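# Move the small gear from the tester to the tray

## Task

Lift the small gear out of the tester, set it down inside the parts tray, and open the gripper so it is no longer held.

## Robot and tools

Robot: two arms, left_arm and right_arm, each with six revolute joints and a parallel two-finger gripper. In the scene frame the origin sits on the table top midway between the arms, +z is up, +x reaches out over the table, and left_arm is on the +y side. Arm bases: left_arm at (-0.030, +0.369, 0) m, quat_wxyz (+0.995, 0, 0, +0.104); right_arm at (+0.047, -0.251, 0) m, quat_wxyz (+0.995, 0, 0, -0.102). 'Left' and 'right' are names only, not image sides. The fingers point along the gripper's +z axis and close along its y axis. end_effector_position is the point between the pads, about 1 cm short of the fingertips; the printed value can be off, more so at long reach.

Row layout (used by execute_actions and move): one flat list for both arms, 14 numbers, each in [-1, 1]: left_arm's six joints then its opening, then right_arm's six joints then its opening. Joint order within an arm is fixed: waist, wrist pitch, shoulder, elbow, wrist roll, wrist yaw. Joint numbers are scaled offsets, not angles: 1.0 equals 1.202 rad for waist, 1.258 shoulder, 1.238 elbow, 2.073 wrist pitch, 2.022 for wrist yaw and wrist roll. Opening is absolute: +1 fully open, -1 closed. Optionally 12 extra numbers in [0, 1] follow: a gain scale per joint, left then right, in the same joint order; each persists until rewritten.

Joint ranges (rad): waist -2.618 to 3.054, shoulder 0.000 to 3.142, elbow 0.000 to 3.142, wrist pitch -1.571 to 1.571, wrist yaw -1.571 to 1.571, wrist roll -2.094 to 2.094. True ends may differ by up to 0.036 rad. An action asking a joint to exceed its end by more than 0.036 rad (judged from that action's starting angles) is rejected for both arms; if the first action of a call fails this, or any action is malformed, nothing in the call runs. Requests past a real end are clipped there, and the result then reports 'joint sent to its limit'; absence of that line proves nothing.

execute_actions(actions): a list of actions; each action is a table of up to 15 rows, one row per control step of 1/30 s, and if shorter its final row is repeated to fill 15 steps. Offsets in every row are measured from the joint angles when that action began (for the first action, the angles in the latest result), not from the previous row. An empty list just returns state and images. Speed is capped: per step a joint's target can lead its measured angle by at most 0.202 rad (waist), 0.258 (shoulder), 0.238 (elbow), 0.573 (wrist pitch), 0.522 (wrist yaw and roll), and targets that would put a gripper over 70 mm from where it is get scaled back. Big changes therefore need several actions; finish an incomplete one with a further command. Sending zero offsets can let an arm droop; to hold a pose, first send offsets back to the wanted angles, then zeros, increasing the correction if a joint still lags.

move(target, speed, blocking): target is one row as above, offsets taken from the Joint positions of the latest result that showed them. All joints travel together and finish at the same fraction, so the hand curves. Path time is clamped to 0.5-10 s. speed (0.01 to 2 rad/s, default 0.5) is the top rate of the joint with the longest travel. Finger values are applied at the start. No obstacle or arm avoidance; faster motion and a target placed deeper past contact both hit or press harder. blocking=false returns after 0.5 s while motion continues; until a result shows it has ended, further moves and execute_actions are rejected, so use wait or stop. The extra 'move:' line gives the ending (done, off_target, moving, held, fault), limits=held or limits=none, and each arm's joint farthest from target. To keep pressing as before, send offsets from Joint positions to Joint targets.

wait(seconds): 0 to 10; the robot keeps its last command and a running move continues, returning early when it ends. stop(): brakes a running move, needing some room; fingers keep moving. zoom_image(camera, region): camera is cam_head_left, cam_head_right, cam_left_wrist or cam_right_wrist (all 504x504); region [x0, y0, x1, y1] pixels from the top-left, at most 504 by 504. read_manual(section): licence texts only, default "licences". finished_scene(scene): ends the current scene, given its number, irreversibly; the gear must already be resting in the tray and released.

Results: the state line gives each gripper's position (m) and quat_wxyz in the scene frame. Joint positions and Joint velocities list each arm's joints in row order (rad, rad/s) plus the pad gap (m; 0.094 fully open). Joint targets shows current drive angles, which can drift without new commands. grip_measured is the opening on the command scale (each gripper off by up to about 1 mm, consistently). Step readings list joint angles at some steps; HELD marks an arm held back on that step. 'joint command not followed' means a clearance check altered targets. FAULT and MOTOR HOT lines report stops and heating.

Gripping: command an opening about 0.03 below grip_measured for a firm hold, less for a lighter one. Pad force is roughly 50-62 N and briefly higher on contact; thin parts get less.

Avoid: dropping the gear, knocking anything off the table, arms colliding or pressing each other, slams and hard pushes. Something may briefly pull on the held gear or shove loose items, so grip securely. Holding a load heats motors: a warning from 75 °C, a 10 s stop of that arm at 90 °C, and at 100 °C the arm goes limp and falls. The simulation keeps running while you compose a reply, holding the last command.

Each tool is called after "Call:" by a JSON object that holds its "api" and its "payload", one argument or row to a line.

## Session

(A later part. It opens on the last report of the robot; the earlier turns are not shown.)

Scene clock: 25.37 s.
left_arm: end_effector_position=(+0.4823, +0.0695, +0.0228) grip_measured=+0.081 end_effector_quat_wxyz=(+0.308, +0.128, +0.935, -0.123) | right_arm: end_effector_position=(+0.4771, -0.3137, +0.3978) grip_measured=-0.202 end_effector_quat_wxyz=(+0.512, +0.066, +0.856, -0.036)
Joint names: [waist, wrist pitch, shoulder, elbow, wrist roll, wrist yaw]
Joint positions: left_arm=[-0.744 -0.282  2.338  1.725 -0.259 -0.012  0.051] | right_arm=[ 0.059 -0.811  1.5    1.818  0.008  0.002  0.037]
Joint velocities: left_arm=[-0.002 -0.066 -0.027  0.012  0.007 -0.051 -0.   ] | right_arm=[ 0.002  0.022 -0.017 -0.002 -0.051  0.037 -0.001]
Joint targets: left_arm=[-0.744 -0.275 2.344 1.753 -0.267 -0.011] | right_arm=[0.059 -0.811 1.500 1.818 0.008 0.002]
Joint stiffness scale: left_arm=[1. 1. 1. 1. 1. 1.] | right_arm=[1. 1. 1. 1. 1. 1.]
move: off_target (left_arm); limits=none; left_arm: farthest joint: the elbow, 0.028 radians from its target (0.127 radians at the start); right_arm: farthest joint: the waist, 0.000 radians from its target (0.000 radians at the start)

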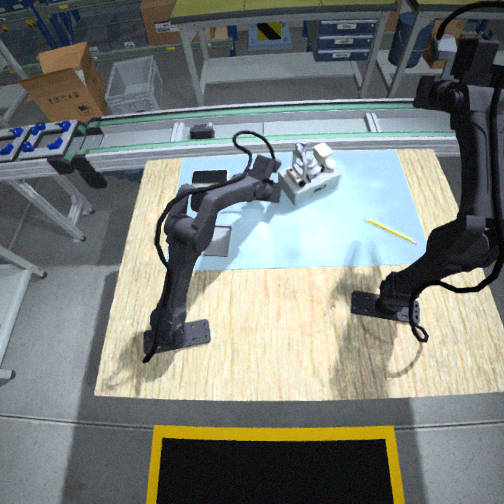

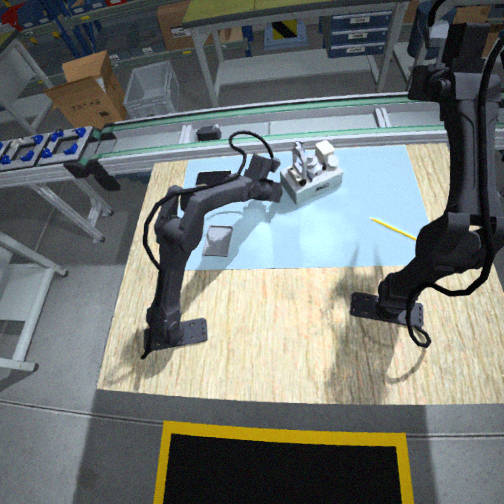

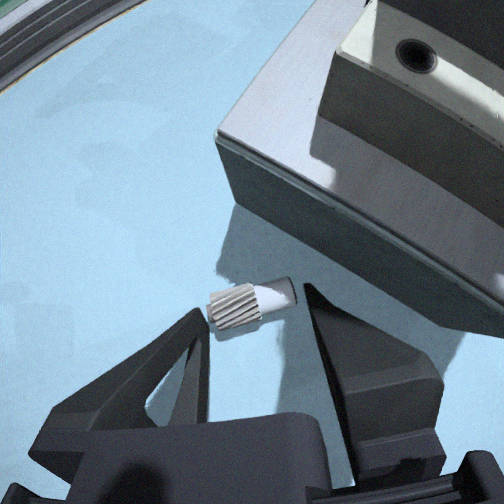

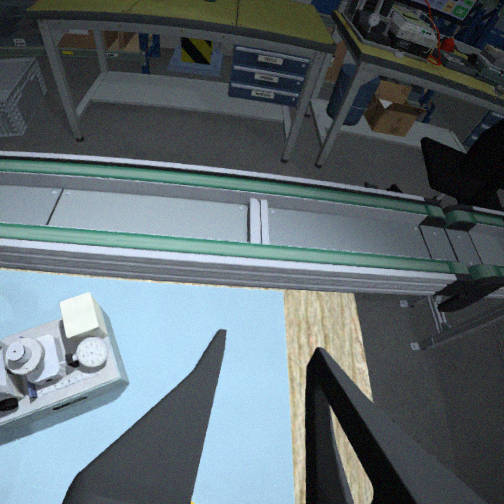

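Call:
{"api": "move", "payload": {
  "target": [0.008,0.012,0.03,0.02,0,0,0.08,0,0,0,0,0,0,-0.2],
  "speed": 0.08
}}

Call:
{"api": "move", "payload": {
  "target": [0,0,0,0,0,0,-0.25,0,0,0,0,0,0,-0.2]
}}

Scene clock: 26.20 s.
left_arm: end_effector_position=(+0.4825, +0.0696, +0.0216) grip_measured=+0.081 end_effector_quat_wxyz=(+0.308, +0.127, +0.935, -0.122) | right_arm: end_effector_position=(+0.4771, -0.3137, +0.3978) grip_measured=-0.202 end_effector_quat_wxyz=(+0.512, +0.066, +0.856, -0.036)
Joint names: [waist, wrist pitch, shoulder, elbow, wrist roll, wrist yaw]
Joint positions: left_arm=[-0.744 -0.279  2.341  1.725 -0.259 -0.013  0.051] | right_arm=[ 0.059 -0.811  1.5    1.818  0.008  0.002  0.037]
Joint velocities: left_arm=[ 0.017 -0.037  0.002 -0.012  0.037 -0.095  0.001] | right_arm=[ 0.012  0.081  0.007 -0.007 -0.007 -0.007 -0.002]
Joint targets: left_arm=[-0.734 -0.257 2.376 1.750 -0.259 -0.012] | right_arm=[0.059 -0.811 1.500 1.818 0.008 0.002]
Joint stiffness scale: left_arm=[1. 1. 1. 1. 1. 1.] | right_arm=[1. 1. 1. 1. 1. 1.]
move: off_target (left_arm); limits=none; left_arm: farthest joint: the shoulder, 0.035 radians from its target (0.038 radians at the start); right_arm: farthest joint: the waist, 0.000 radians from its target (0.000 radians at the start)

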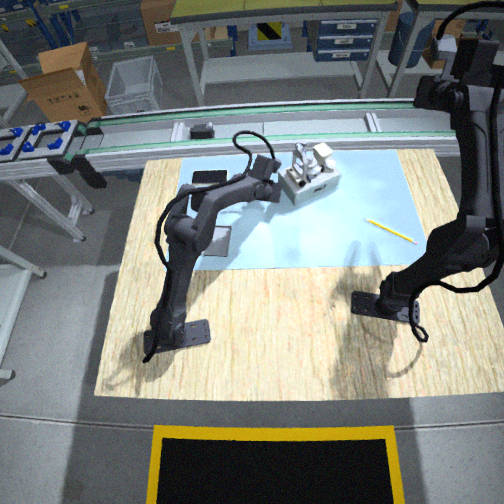

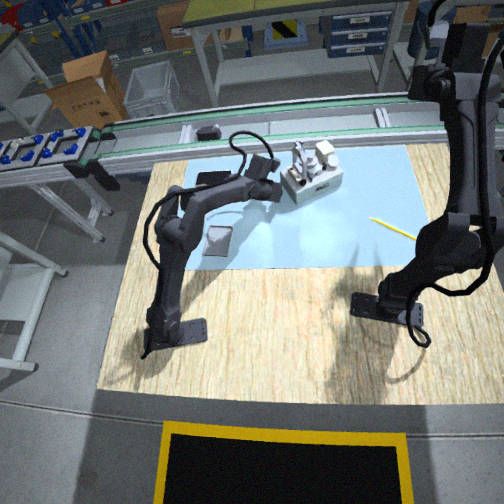

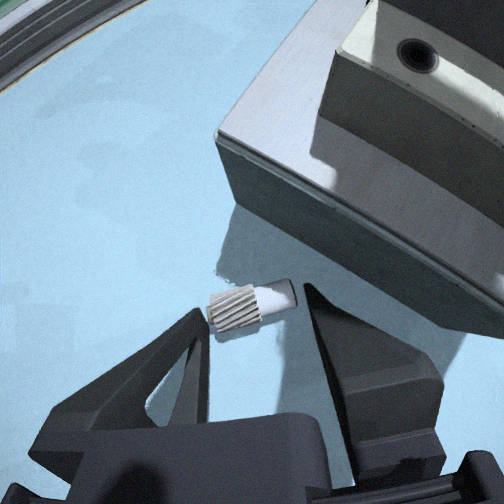

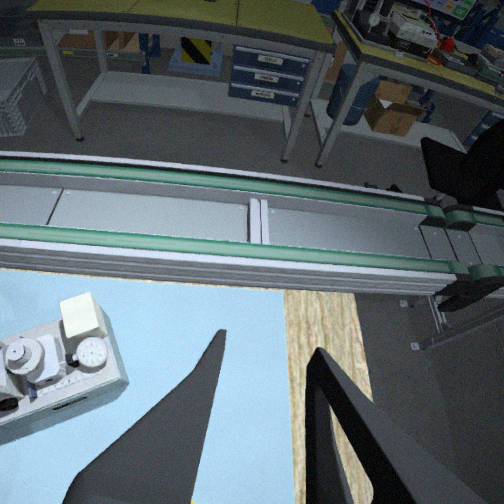

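Scene clock: 26.70 s.
left_arm: end_effector_position=(+0.4839, +0.0701, +0.0224) grip_measured=-0.154 end_effector_quat_wxyz=(+0.311, +0.126, +0.934, -0.121) | right_arm: end_effector_position=(+0.4771, -0.3137, +0.3978) grip_measured=-0.202 end_effector_quat_wxyz=(+0.512, +0.066, +0.856, -0.036)
Joint names: [waist, wrist pitch, shoulder, elbow, wrist roll, wrist yaw]
Joint positions: left_arm=[-0.743 -0.274  2.341  1.725 -0.259 -0.018  0.04 ] | right_arm=[ 0.059 -0.811  1.5    1.818  0.008  0.002  0.037]
Joint velocities: left_arm=[-0.007  0.051  0.007 -0.012 -0.007 -0.007 -0.001] | right_arm=[-0.007  0.066  0.017 -0.012  0.066 -0.007 -0.001]
Joint targets: left_arm=[-0.743 -0.279 2.341 1.725 -0.259 -0.014] | right_arm=[0.059 -0.811 1.500 1.818 0.008 0.002]
Joint stiffness scale: left_arm=[1. 1. 1. 1. 1. 1.] | right_arm=[1. 1. 1. 1. 1. 1.]
move: done; limits=none; left_arm: farthest joint: the wrist pitch, 0.005 radians from its target (0.000 radians at the start); right_arm: farthest joint: the waist, 0.000 radians from its target (0.000 radians at the start)

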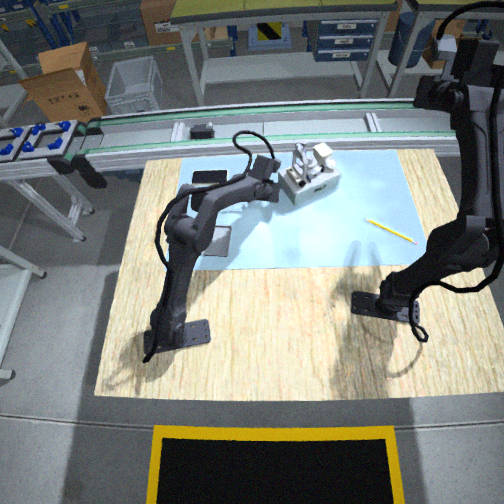

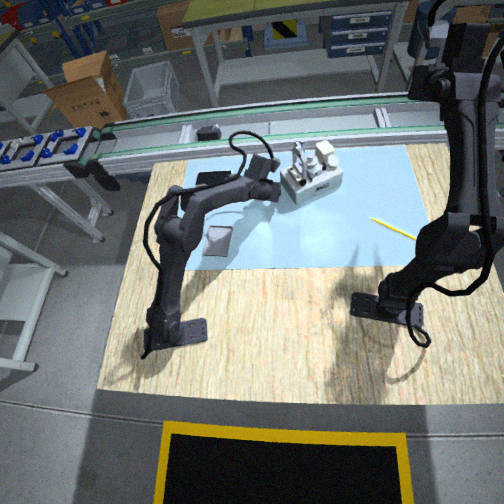

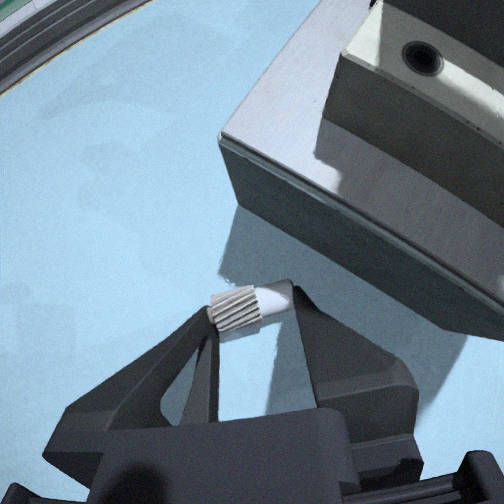

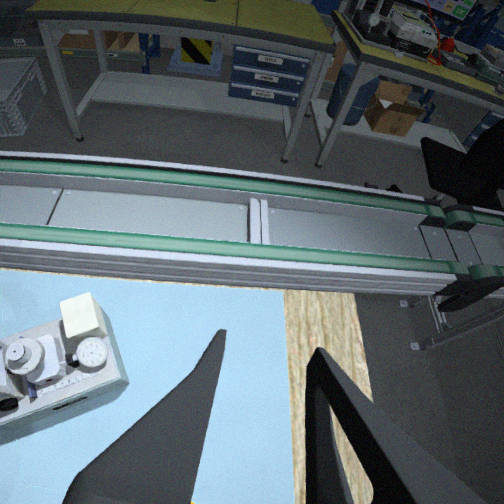

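Call:
{"api": "move", "payload": {
  "target": [0.03,-0.03,-0.14,-0.06,0,0,-0.2,0,0,0,0,0,0,-0.2],
  "speed": 0.3
}}

Call:
{"api": "move", "payload": {
  "target": [0.11,-0.21,-0.46,-0.46,-0.45,0,-0.2,0,0,0,0,0,0,-0.2],
  "speed": 0.8
}}

Scene clock: 28.17 s.
left_arm: end_effector_position=(+0.4769, +0.0950, +0.0738) grip_measured=-0.154 end_effector_quat_wxyz=(+0.325, +0.111, +0.932, -0.121) | right_arm: end_effector_position=(+0.4771, -0.3137, +0.3978) grip_measured=-0.202 end_effector_quat_wxyz=(+0.512, +0.066, +0.856, -0.036)
Joint names: [waist, wrist pitch, shoulder, elbow, wrist roll, wrist yaw]
Joint positions: left_arm=[-0.712 -0.338  2.189  1.663 -0.259 -0.018  0.04 ] | right_arm=[ 0.059 -0.811  1.5    1.818  0.008  0.002  0.037]
Joint velocities: left_arm=[ 0.007 -0.007 -0.007 -0.012 -0.007  0.037  0.   ] | right_arm=[ 0.007 -0.022 -0.007 -0.002 -0.066  0.051 -0.001]
Joint targets: left_arm=[-0.707 -0.337 2.165 1.651 -0.259 -0.018] | right_arm=[0.059 -0.811 1.500 1.818 0.008 0.002]
Joint stiffness scale: left_arm=[1. 1. 1. 1. 1. 1.] | right_arm=[1. 1. 1. 1. 1. 1.]
move: off_target (left_arm); limits=none; left_arm: farthest joint: the shoulder, 0.024 radians from its target (0.176 radians at the start); right_arm: farthest joint: the waist, 0.000 radians from its target (0.000 radians at the start)

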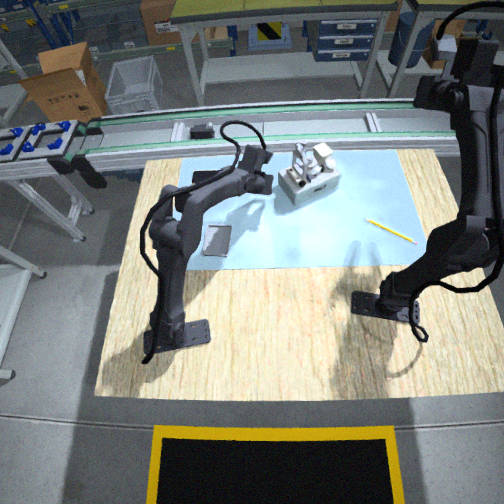

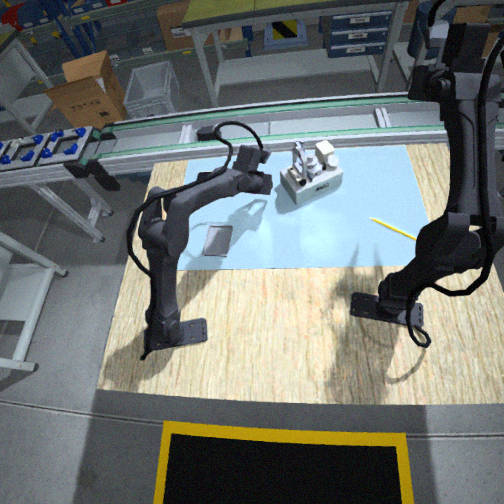

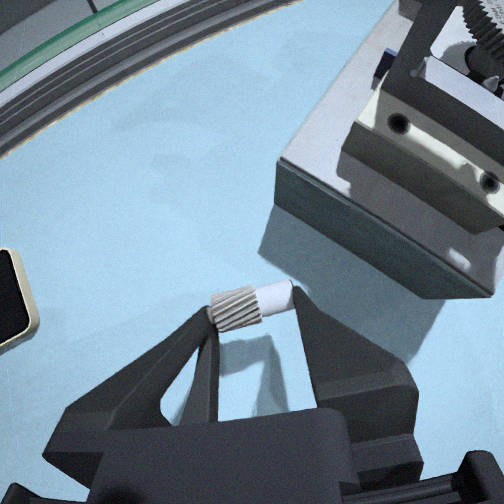

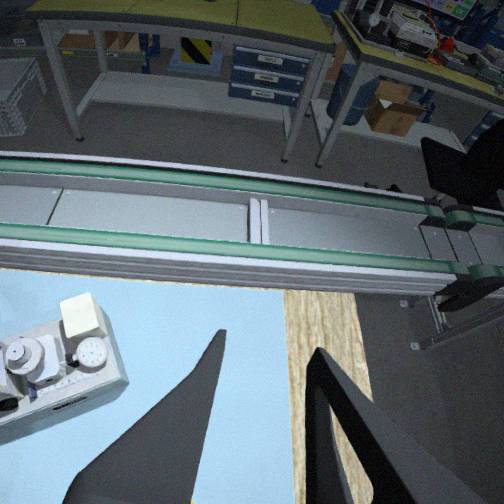

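Scene clock: 30.17 s.
left_arm: end_effector_position=(+0.2922, +0.2459, +0.0698) grip_measured=-0.154 end_effector_quat_wxyz=(+0.103, -0.380, +0.915, -0.088) | right_arm: end_effector_position=(+0.4771, -0.3137, +0.3978) grip_measured=-0.202 end_effector_quat_wxyz=(+0.512, +0.066, +0.856, -0.036)
Joint names: [waist, wrist pitch, shoulder, elbow, wrist roll, wrist yaw]
Joint positions: left_arm=[-0.586 -0.766  1.636  1.102 -1.163 -0.018  0.04 ] | right_arm=[ 0.059 -0.811  1.5    1.818  0.008  0.002  0.037]
Joint velocities: left_arm=[ 0.002  0.007  0.002  0.007 -0.066 -0.022 -0.   ] | right_arm=[ 0.002 -0.022  0.002  0.017 -0.022 -0.022 -0.001]
Joint targets: left_arm=[-0.580 -0.773 1.610 1.094 -1.169 -0.018] | right_arm=[0.059 -0.811 1.500 1.818 0.008 0.002]
Joint stiffness scale: left_arm=[1. 1. 1. 1. 1. 1.] | right_arm=[1. 1. 1. 1. 1. 1.]
move: off_target (left_arm); limits=none; left_arm: farthest joint: the shoulder, 0.026 radians from its target (0.579 radians at the start); right_arm: farthest joint: the waist, 0.000 radians from its target (0.000 radians at the start)

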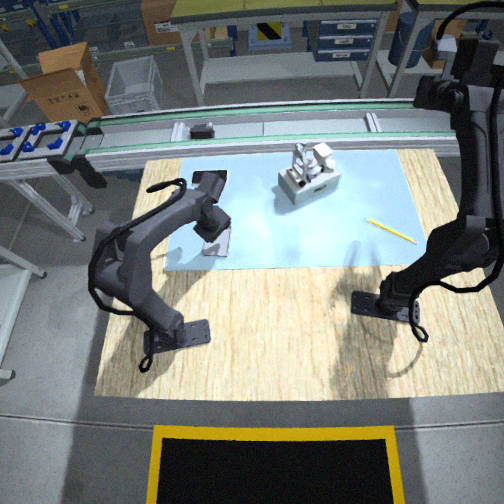

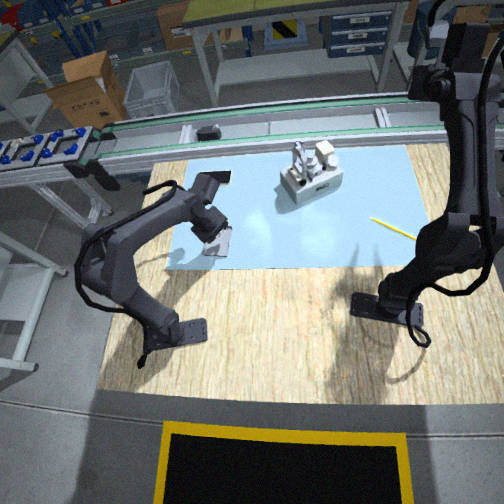

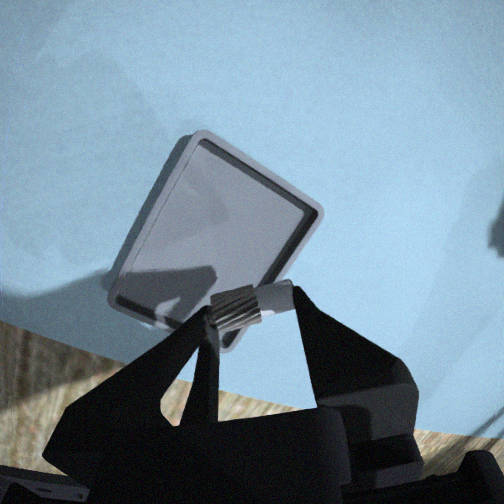

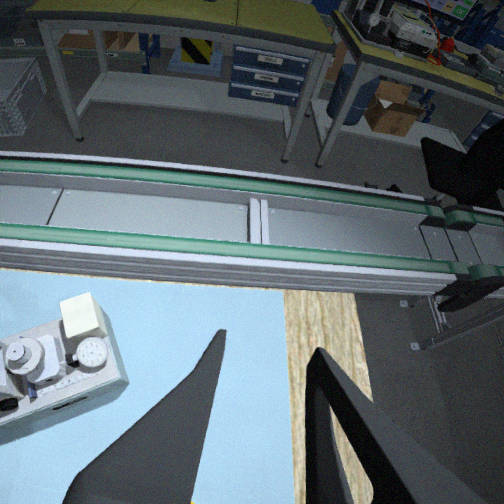

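Call:
{"api": "move", "payload": {
  "target": [0.035,-0.03,0.08,0,-0.3,0,-0.2,0,0,0,0,0,0,-0.2],
  "speed": 0.6
}}

Scene clock: 32.23 s.
left_arm: end_effector_position=(+0.2786, +0.2635, +0.0358) grip_measured=-0.154 end_effector_quat_wxyz=(+0.038, -0.651, +0.757, -0.048) | right_arm: end_effector_position=(+0.4771, -0.3137, +0.3978) grip_measured=-0.202 end_effector_quat_wxyz=(+0.512, +0.066, +0.856, -0.036)
Joint names: [waist, wrist pitch, shoulder, elbow, wrist roll, wrist yaw]
Joint positions: left_arm=[-0.551 -0.816  1.736  1.102 -1.762 -0.018  0.04 ] | right_arm=[ 0.059 -0.811  1.5    1.818  0.008  0.002  0.037]
Joint velocities: left_arm=[-0.002 -0.037  0.012  0.012 -0.037 -0.007  0.   ] | right_arm=[-0.007 -0.007 -0.002 -0.017 -0.022 -0.007 -0.   ]
Joint targets: left_arm=[-0.544 -0.828 1.736 1.102 -1.769 -0.018] | right_arm=[0.059 -0.811 1.500 1.818 0.008 0.002]
Joint stiffness scale: left_arm=[1. 1. 1. 1. 1. 1.] | right_arm=[1. 1. 1. 1. 1. 1.]
move: done; limits=none; left_arm: farthest joint: the wrist pitch, 0.012 radians from its target (0.062 radians at the start); right_arm: farthest joint: the waist, 0.000 radians from its target (0.000 radians at the start)

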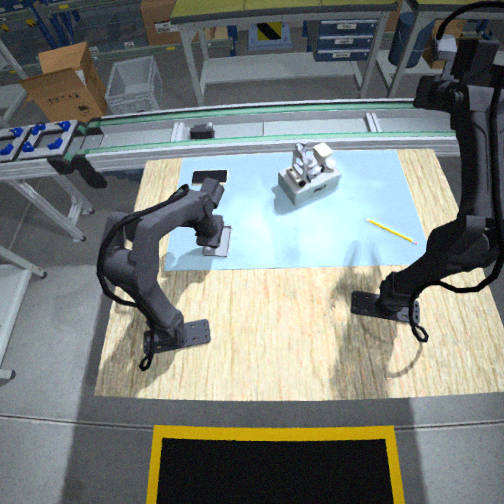

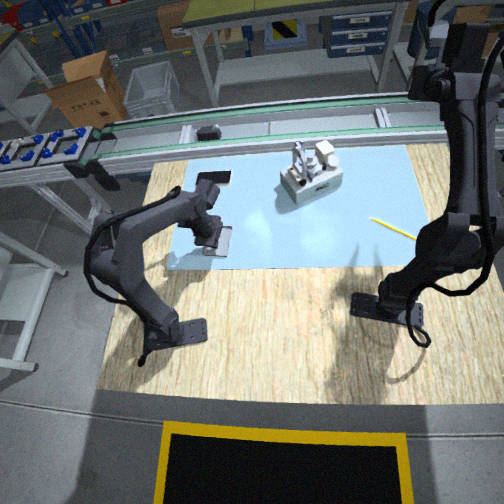

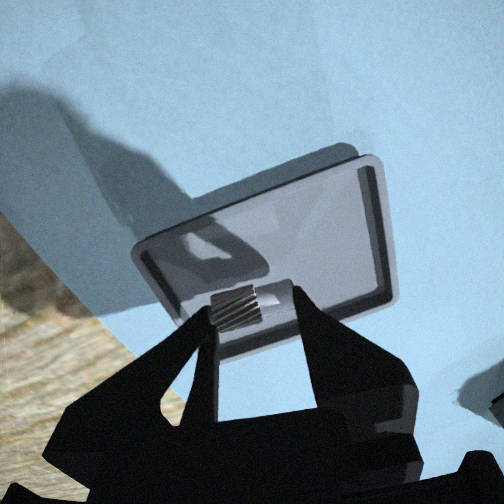

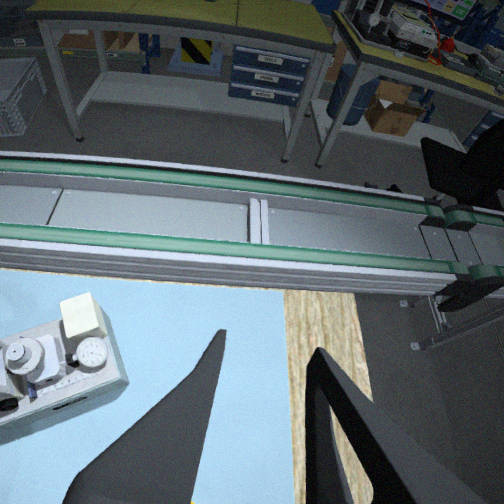

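Call:
{"api": "move", "payload": {
  "target": [0.055,0.035,0.045,0,0,0,-0.2,0,0,0,0,0,0,-0.2],
  "speed": 0.15
}}

Scene clock: 33.20 s.
left_arm: end_effector_position=(+0.2919, +0.2780, +0.0242) grip_measured=-0.154 end_effector_quat_wxyz=(+0.038, -0.672, +0.737, -0.052) | right_arm: end_effector_position=(+0.4771, -0.3137, +0.3978) grip_measured=-0.202 end_effector_quat_wxyz=(+0.512, +0.066, +0.856, -0.036)
Joint names: [waist, wrist pitch, shoulder, elbow, wrist roll, wrist yaw]
Joint positions: left_arm=[-0.494 -0.767  1.778  1.102 -1.763 -0.012  0.04 ] | right_arm=[ 0.059 -0.811  1.5    1.818  0.008  0.002  0.037]
Joint velocities: left_arm=[-0.007 -0.037  0.012 -0.017  0.051 -0.022 -0.   ] | right_arm=[-0.002 -0.022 -0.007  0.002 -0.051 -0.007  0.001]
Joint targets: left_arm=[-0.485 -0.743 1.792 1.102 -1.762 -0.017] | right_arm=[0.059 -0.811 1.500 1.818 0.008 0.002]
Joint stiffness scale: left_arm=[1. 1. 1. 1. 1. 1.] | right_arm=[1. 1. 1. 1. 1. 1.]
move: off_target (left_arm); limits=none; left_arm: farthest joint: the wrist pitch, 0.023 radians from its target (0.072 radians at the start); right_arm: farthest joint: the waist, 0.000 radians from its target (0.000 radians at the start)

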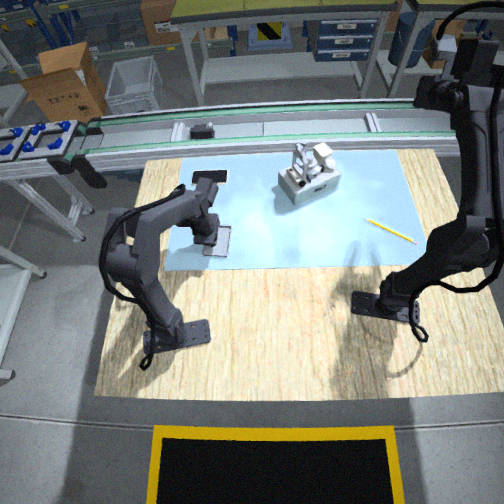

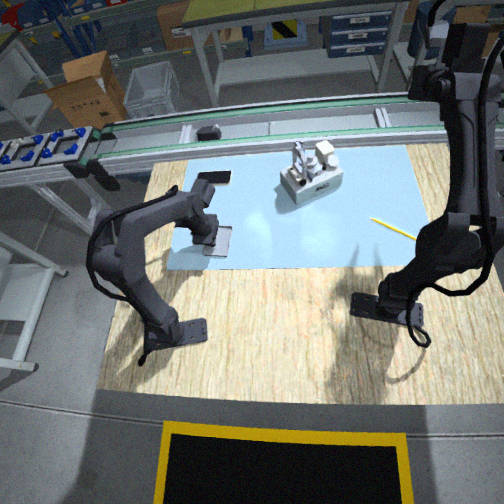

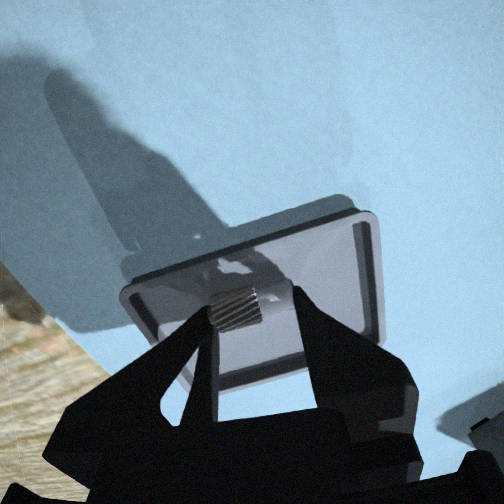

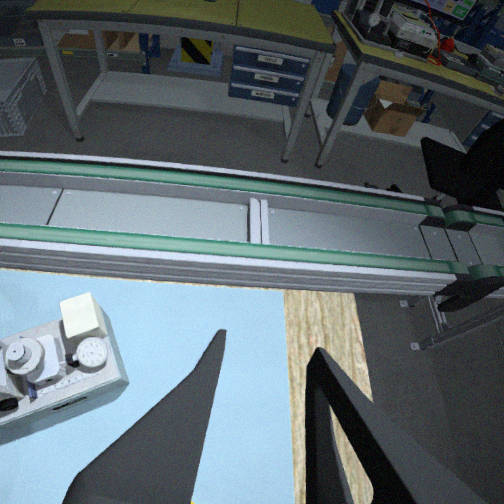

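Call:
{"api": "move", "payload": {
  "target": [0,0,0,0,0,0,0.1,0,0,0,0,0,0,-0.2]
}}

Call:
{"api": "move", "payload": {
  "target": [0,0,-0.2,0,0,0,0.1,0,0,0,0,0,0,-0.2]
}}

Scene clock: 34.07 s.
left_arm: end_effector_position=(+0.2919, +0.2780, +0.0242) grip_measured=+0.098 end_effector_quat_wxyz=(+0.038, -0.672, +0.737, -0.052) | right_arm: end_effector_position=(+0.4771, -0.3137, +0.3978) grip_measured=-0.202 end_effector_quat_wxyz=(+0.512, +0.066, +0.856, -0.036)
Joint names: [waist, wrist pitch, shoulder, elbow, wrist roll, wrist yaw]
Joint positions: left_arm=[-0.494 -0.767  1.778  1.102 -1.763 -0.012  0.052] | right_arm=[ 0.059 -0.811  1.5    1.818  0.008  0.002  0.037]
Joint velocities: left_arm=[-0.002 -0.066 -0.002  0.017 -0.022 -0.037  0.   ] | right_arm=[-0.012 -0.051 -0.002 -0.017 -0.007  0.037 -0.001]
Joint targets: left_arm=[-0.494 -0.767 1.778 1.102 -1.763 -0.012] | right_arm=[0.059 -0.811 1.500 1.818 0.008 0.002]
Joint stiffness scale: left_arm=[1. 1. 1. 1. 1. 1.] | right_arm=[1. 1. 1. 1. 1. 1.]
move: done; limits=none; left_arm: farthest joint: the waist, 0.000 radians from its target (0.000 radians at the start); right_arm: farthest joint: the waist, 0.000 radians from its target (0.000 radians at the start)

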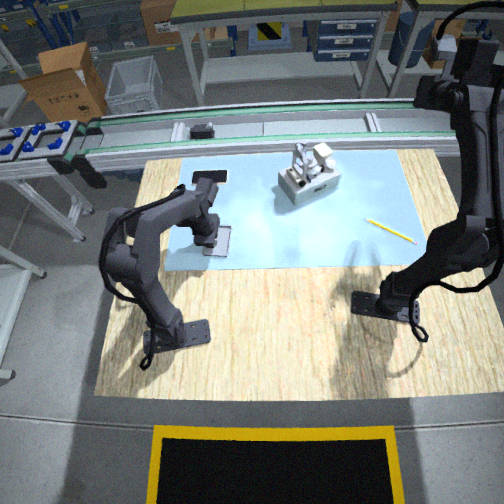

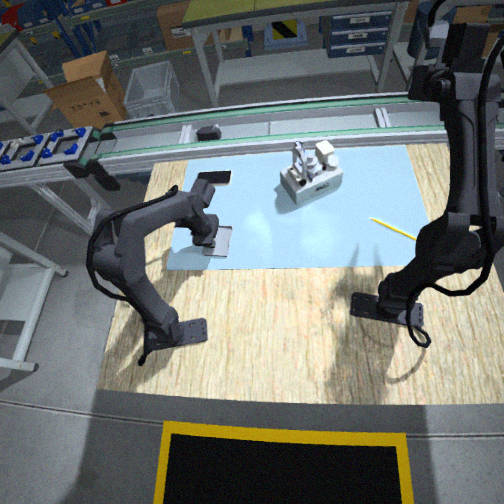

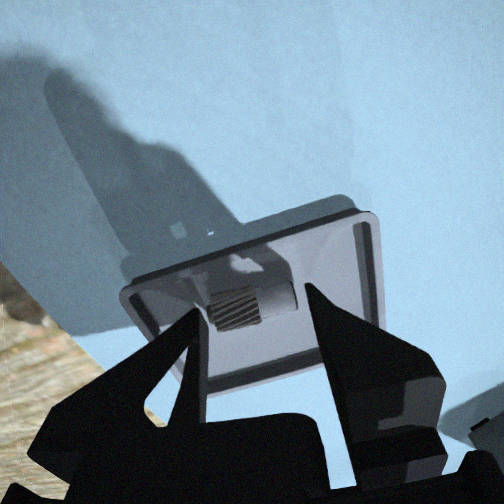

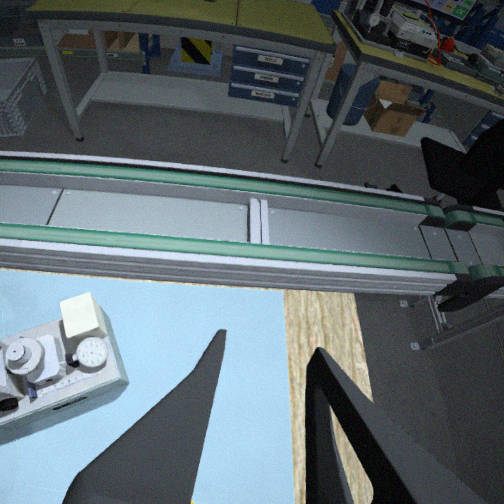

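Scene clock: 35.00 s.
left_arm: end_effector_position=(+0.3047, +0.2743, +0.1002) grip_measured=+0.098 end_effector_quat_wxyz=(+0.099, -0.663, +0.726, -0.152) | right_arm: end_effector_position=(+0.4771, -0.3137, +0.3978) grip_measured=-0.202 end_effector_quat_wxyz=(+0.512, +0.066, +0.856, -0.036)
Joint names: [waist, wrist pitch, shoulder, elbow, wrist roll, wrist yaw]
Joint positions: left_arm=[-0.494 -0.767  1.542  1.102 -1.763 -0.012  0.052] | right_arm=[ 0.059 -0.811  1.5    1.818  0.008  0.002  0.037]
Joint velocities: left_arm=[ 0.007  0.007 -0.007 -0.007 -0.022 -0.037  0.   ] | right_arm=[ 0.002  0.007 -0.002 -0.012 -0.037 -0.007 -0.001]
Joint targets: left_arm=[-0.494 -0.767 1.526 1.102 -1.763 -0.012] | right_arm=[0.059 -0.811 1.500 1.818 0.008 0.002]
Joint stiffness scale: left_arm=[1. 1. 1. 1. 1. 1.] | right_arm=[1. 1. 1. 1. 1. 1.]
move: done; limits=none; left_arm: farthest joint: the shoulder, 0.016 radians from its target (0.251 radians at the start); right_arm: farthest joint: the waist, 0.000 radians from its target (0.000 radians at the start)

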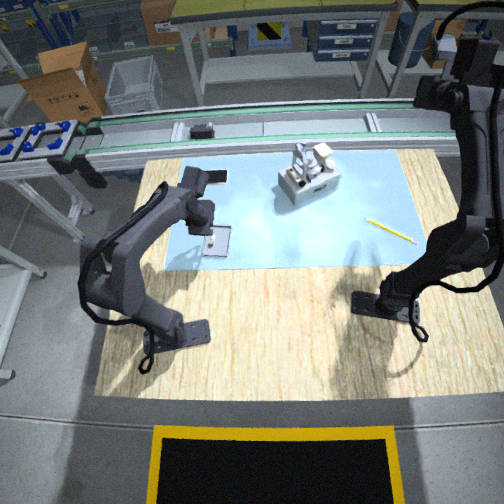

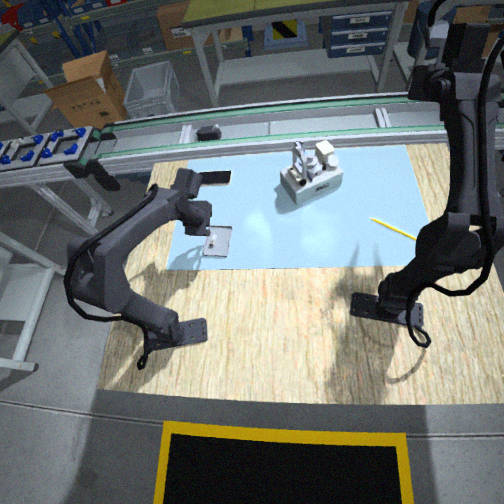

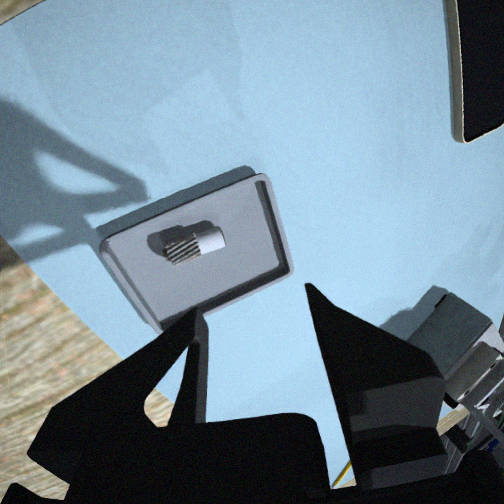

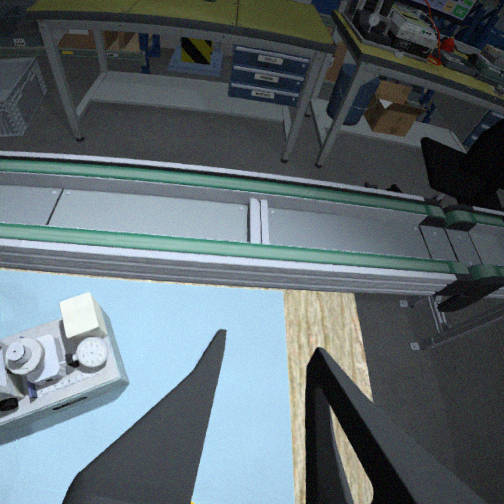

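Call:
{"api": "finished_scene", "payload": {
  "scene": 1
}}

The scene is finished: the task was done.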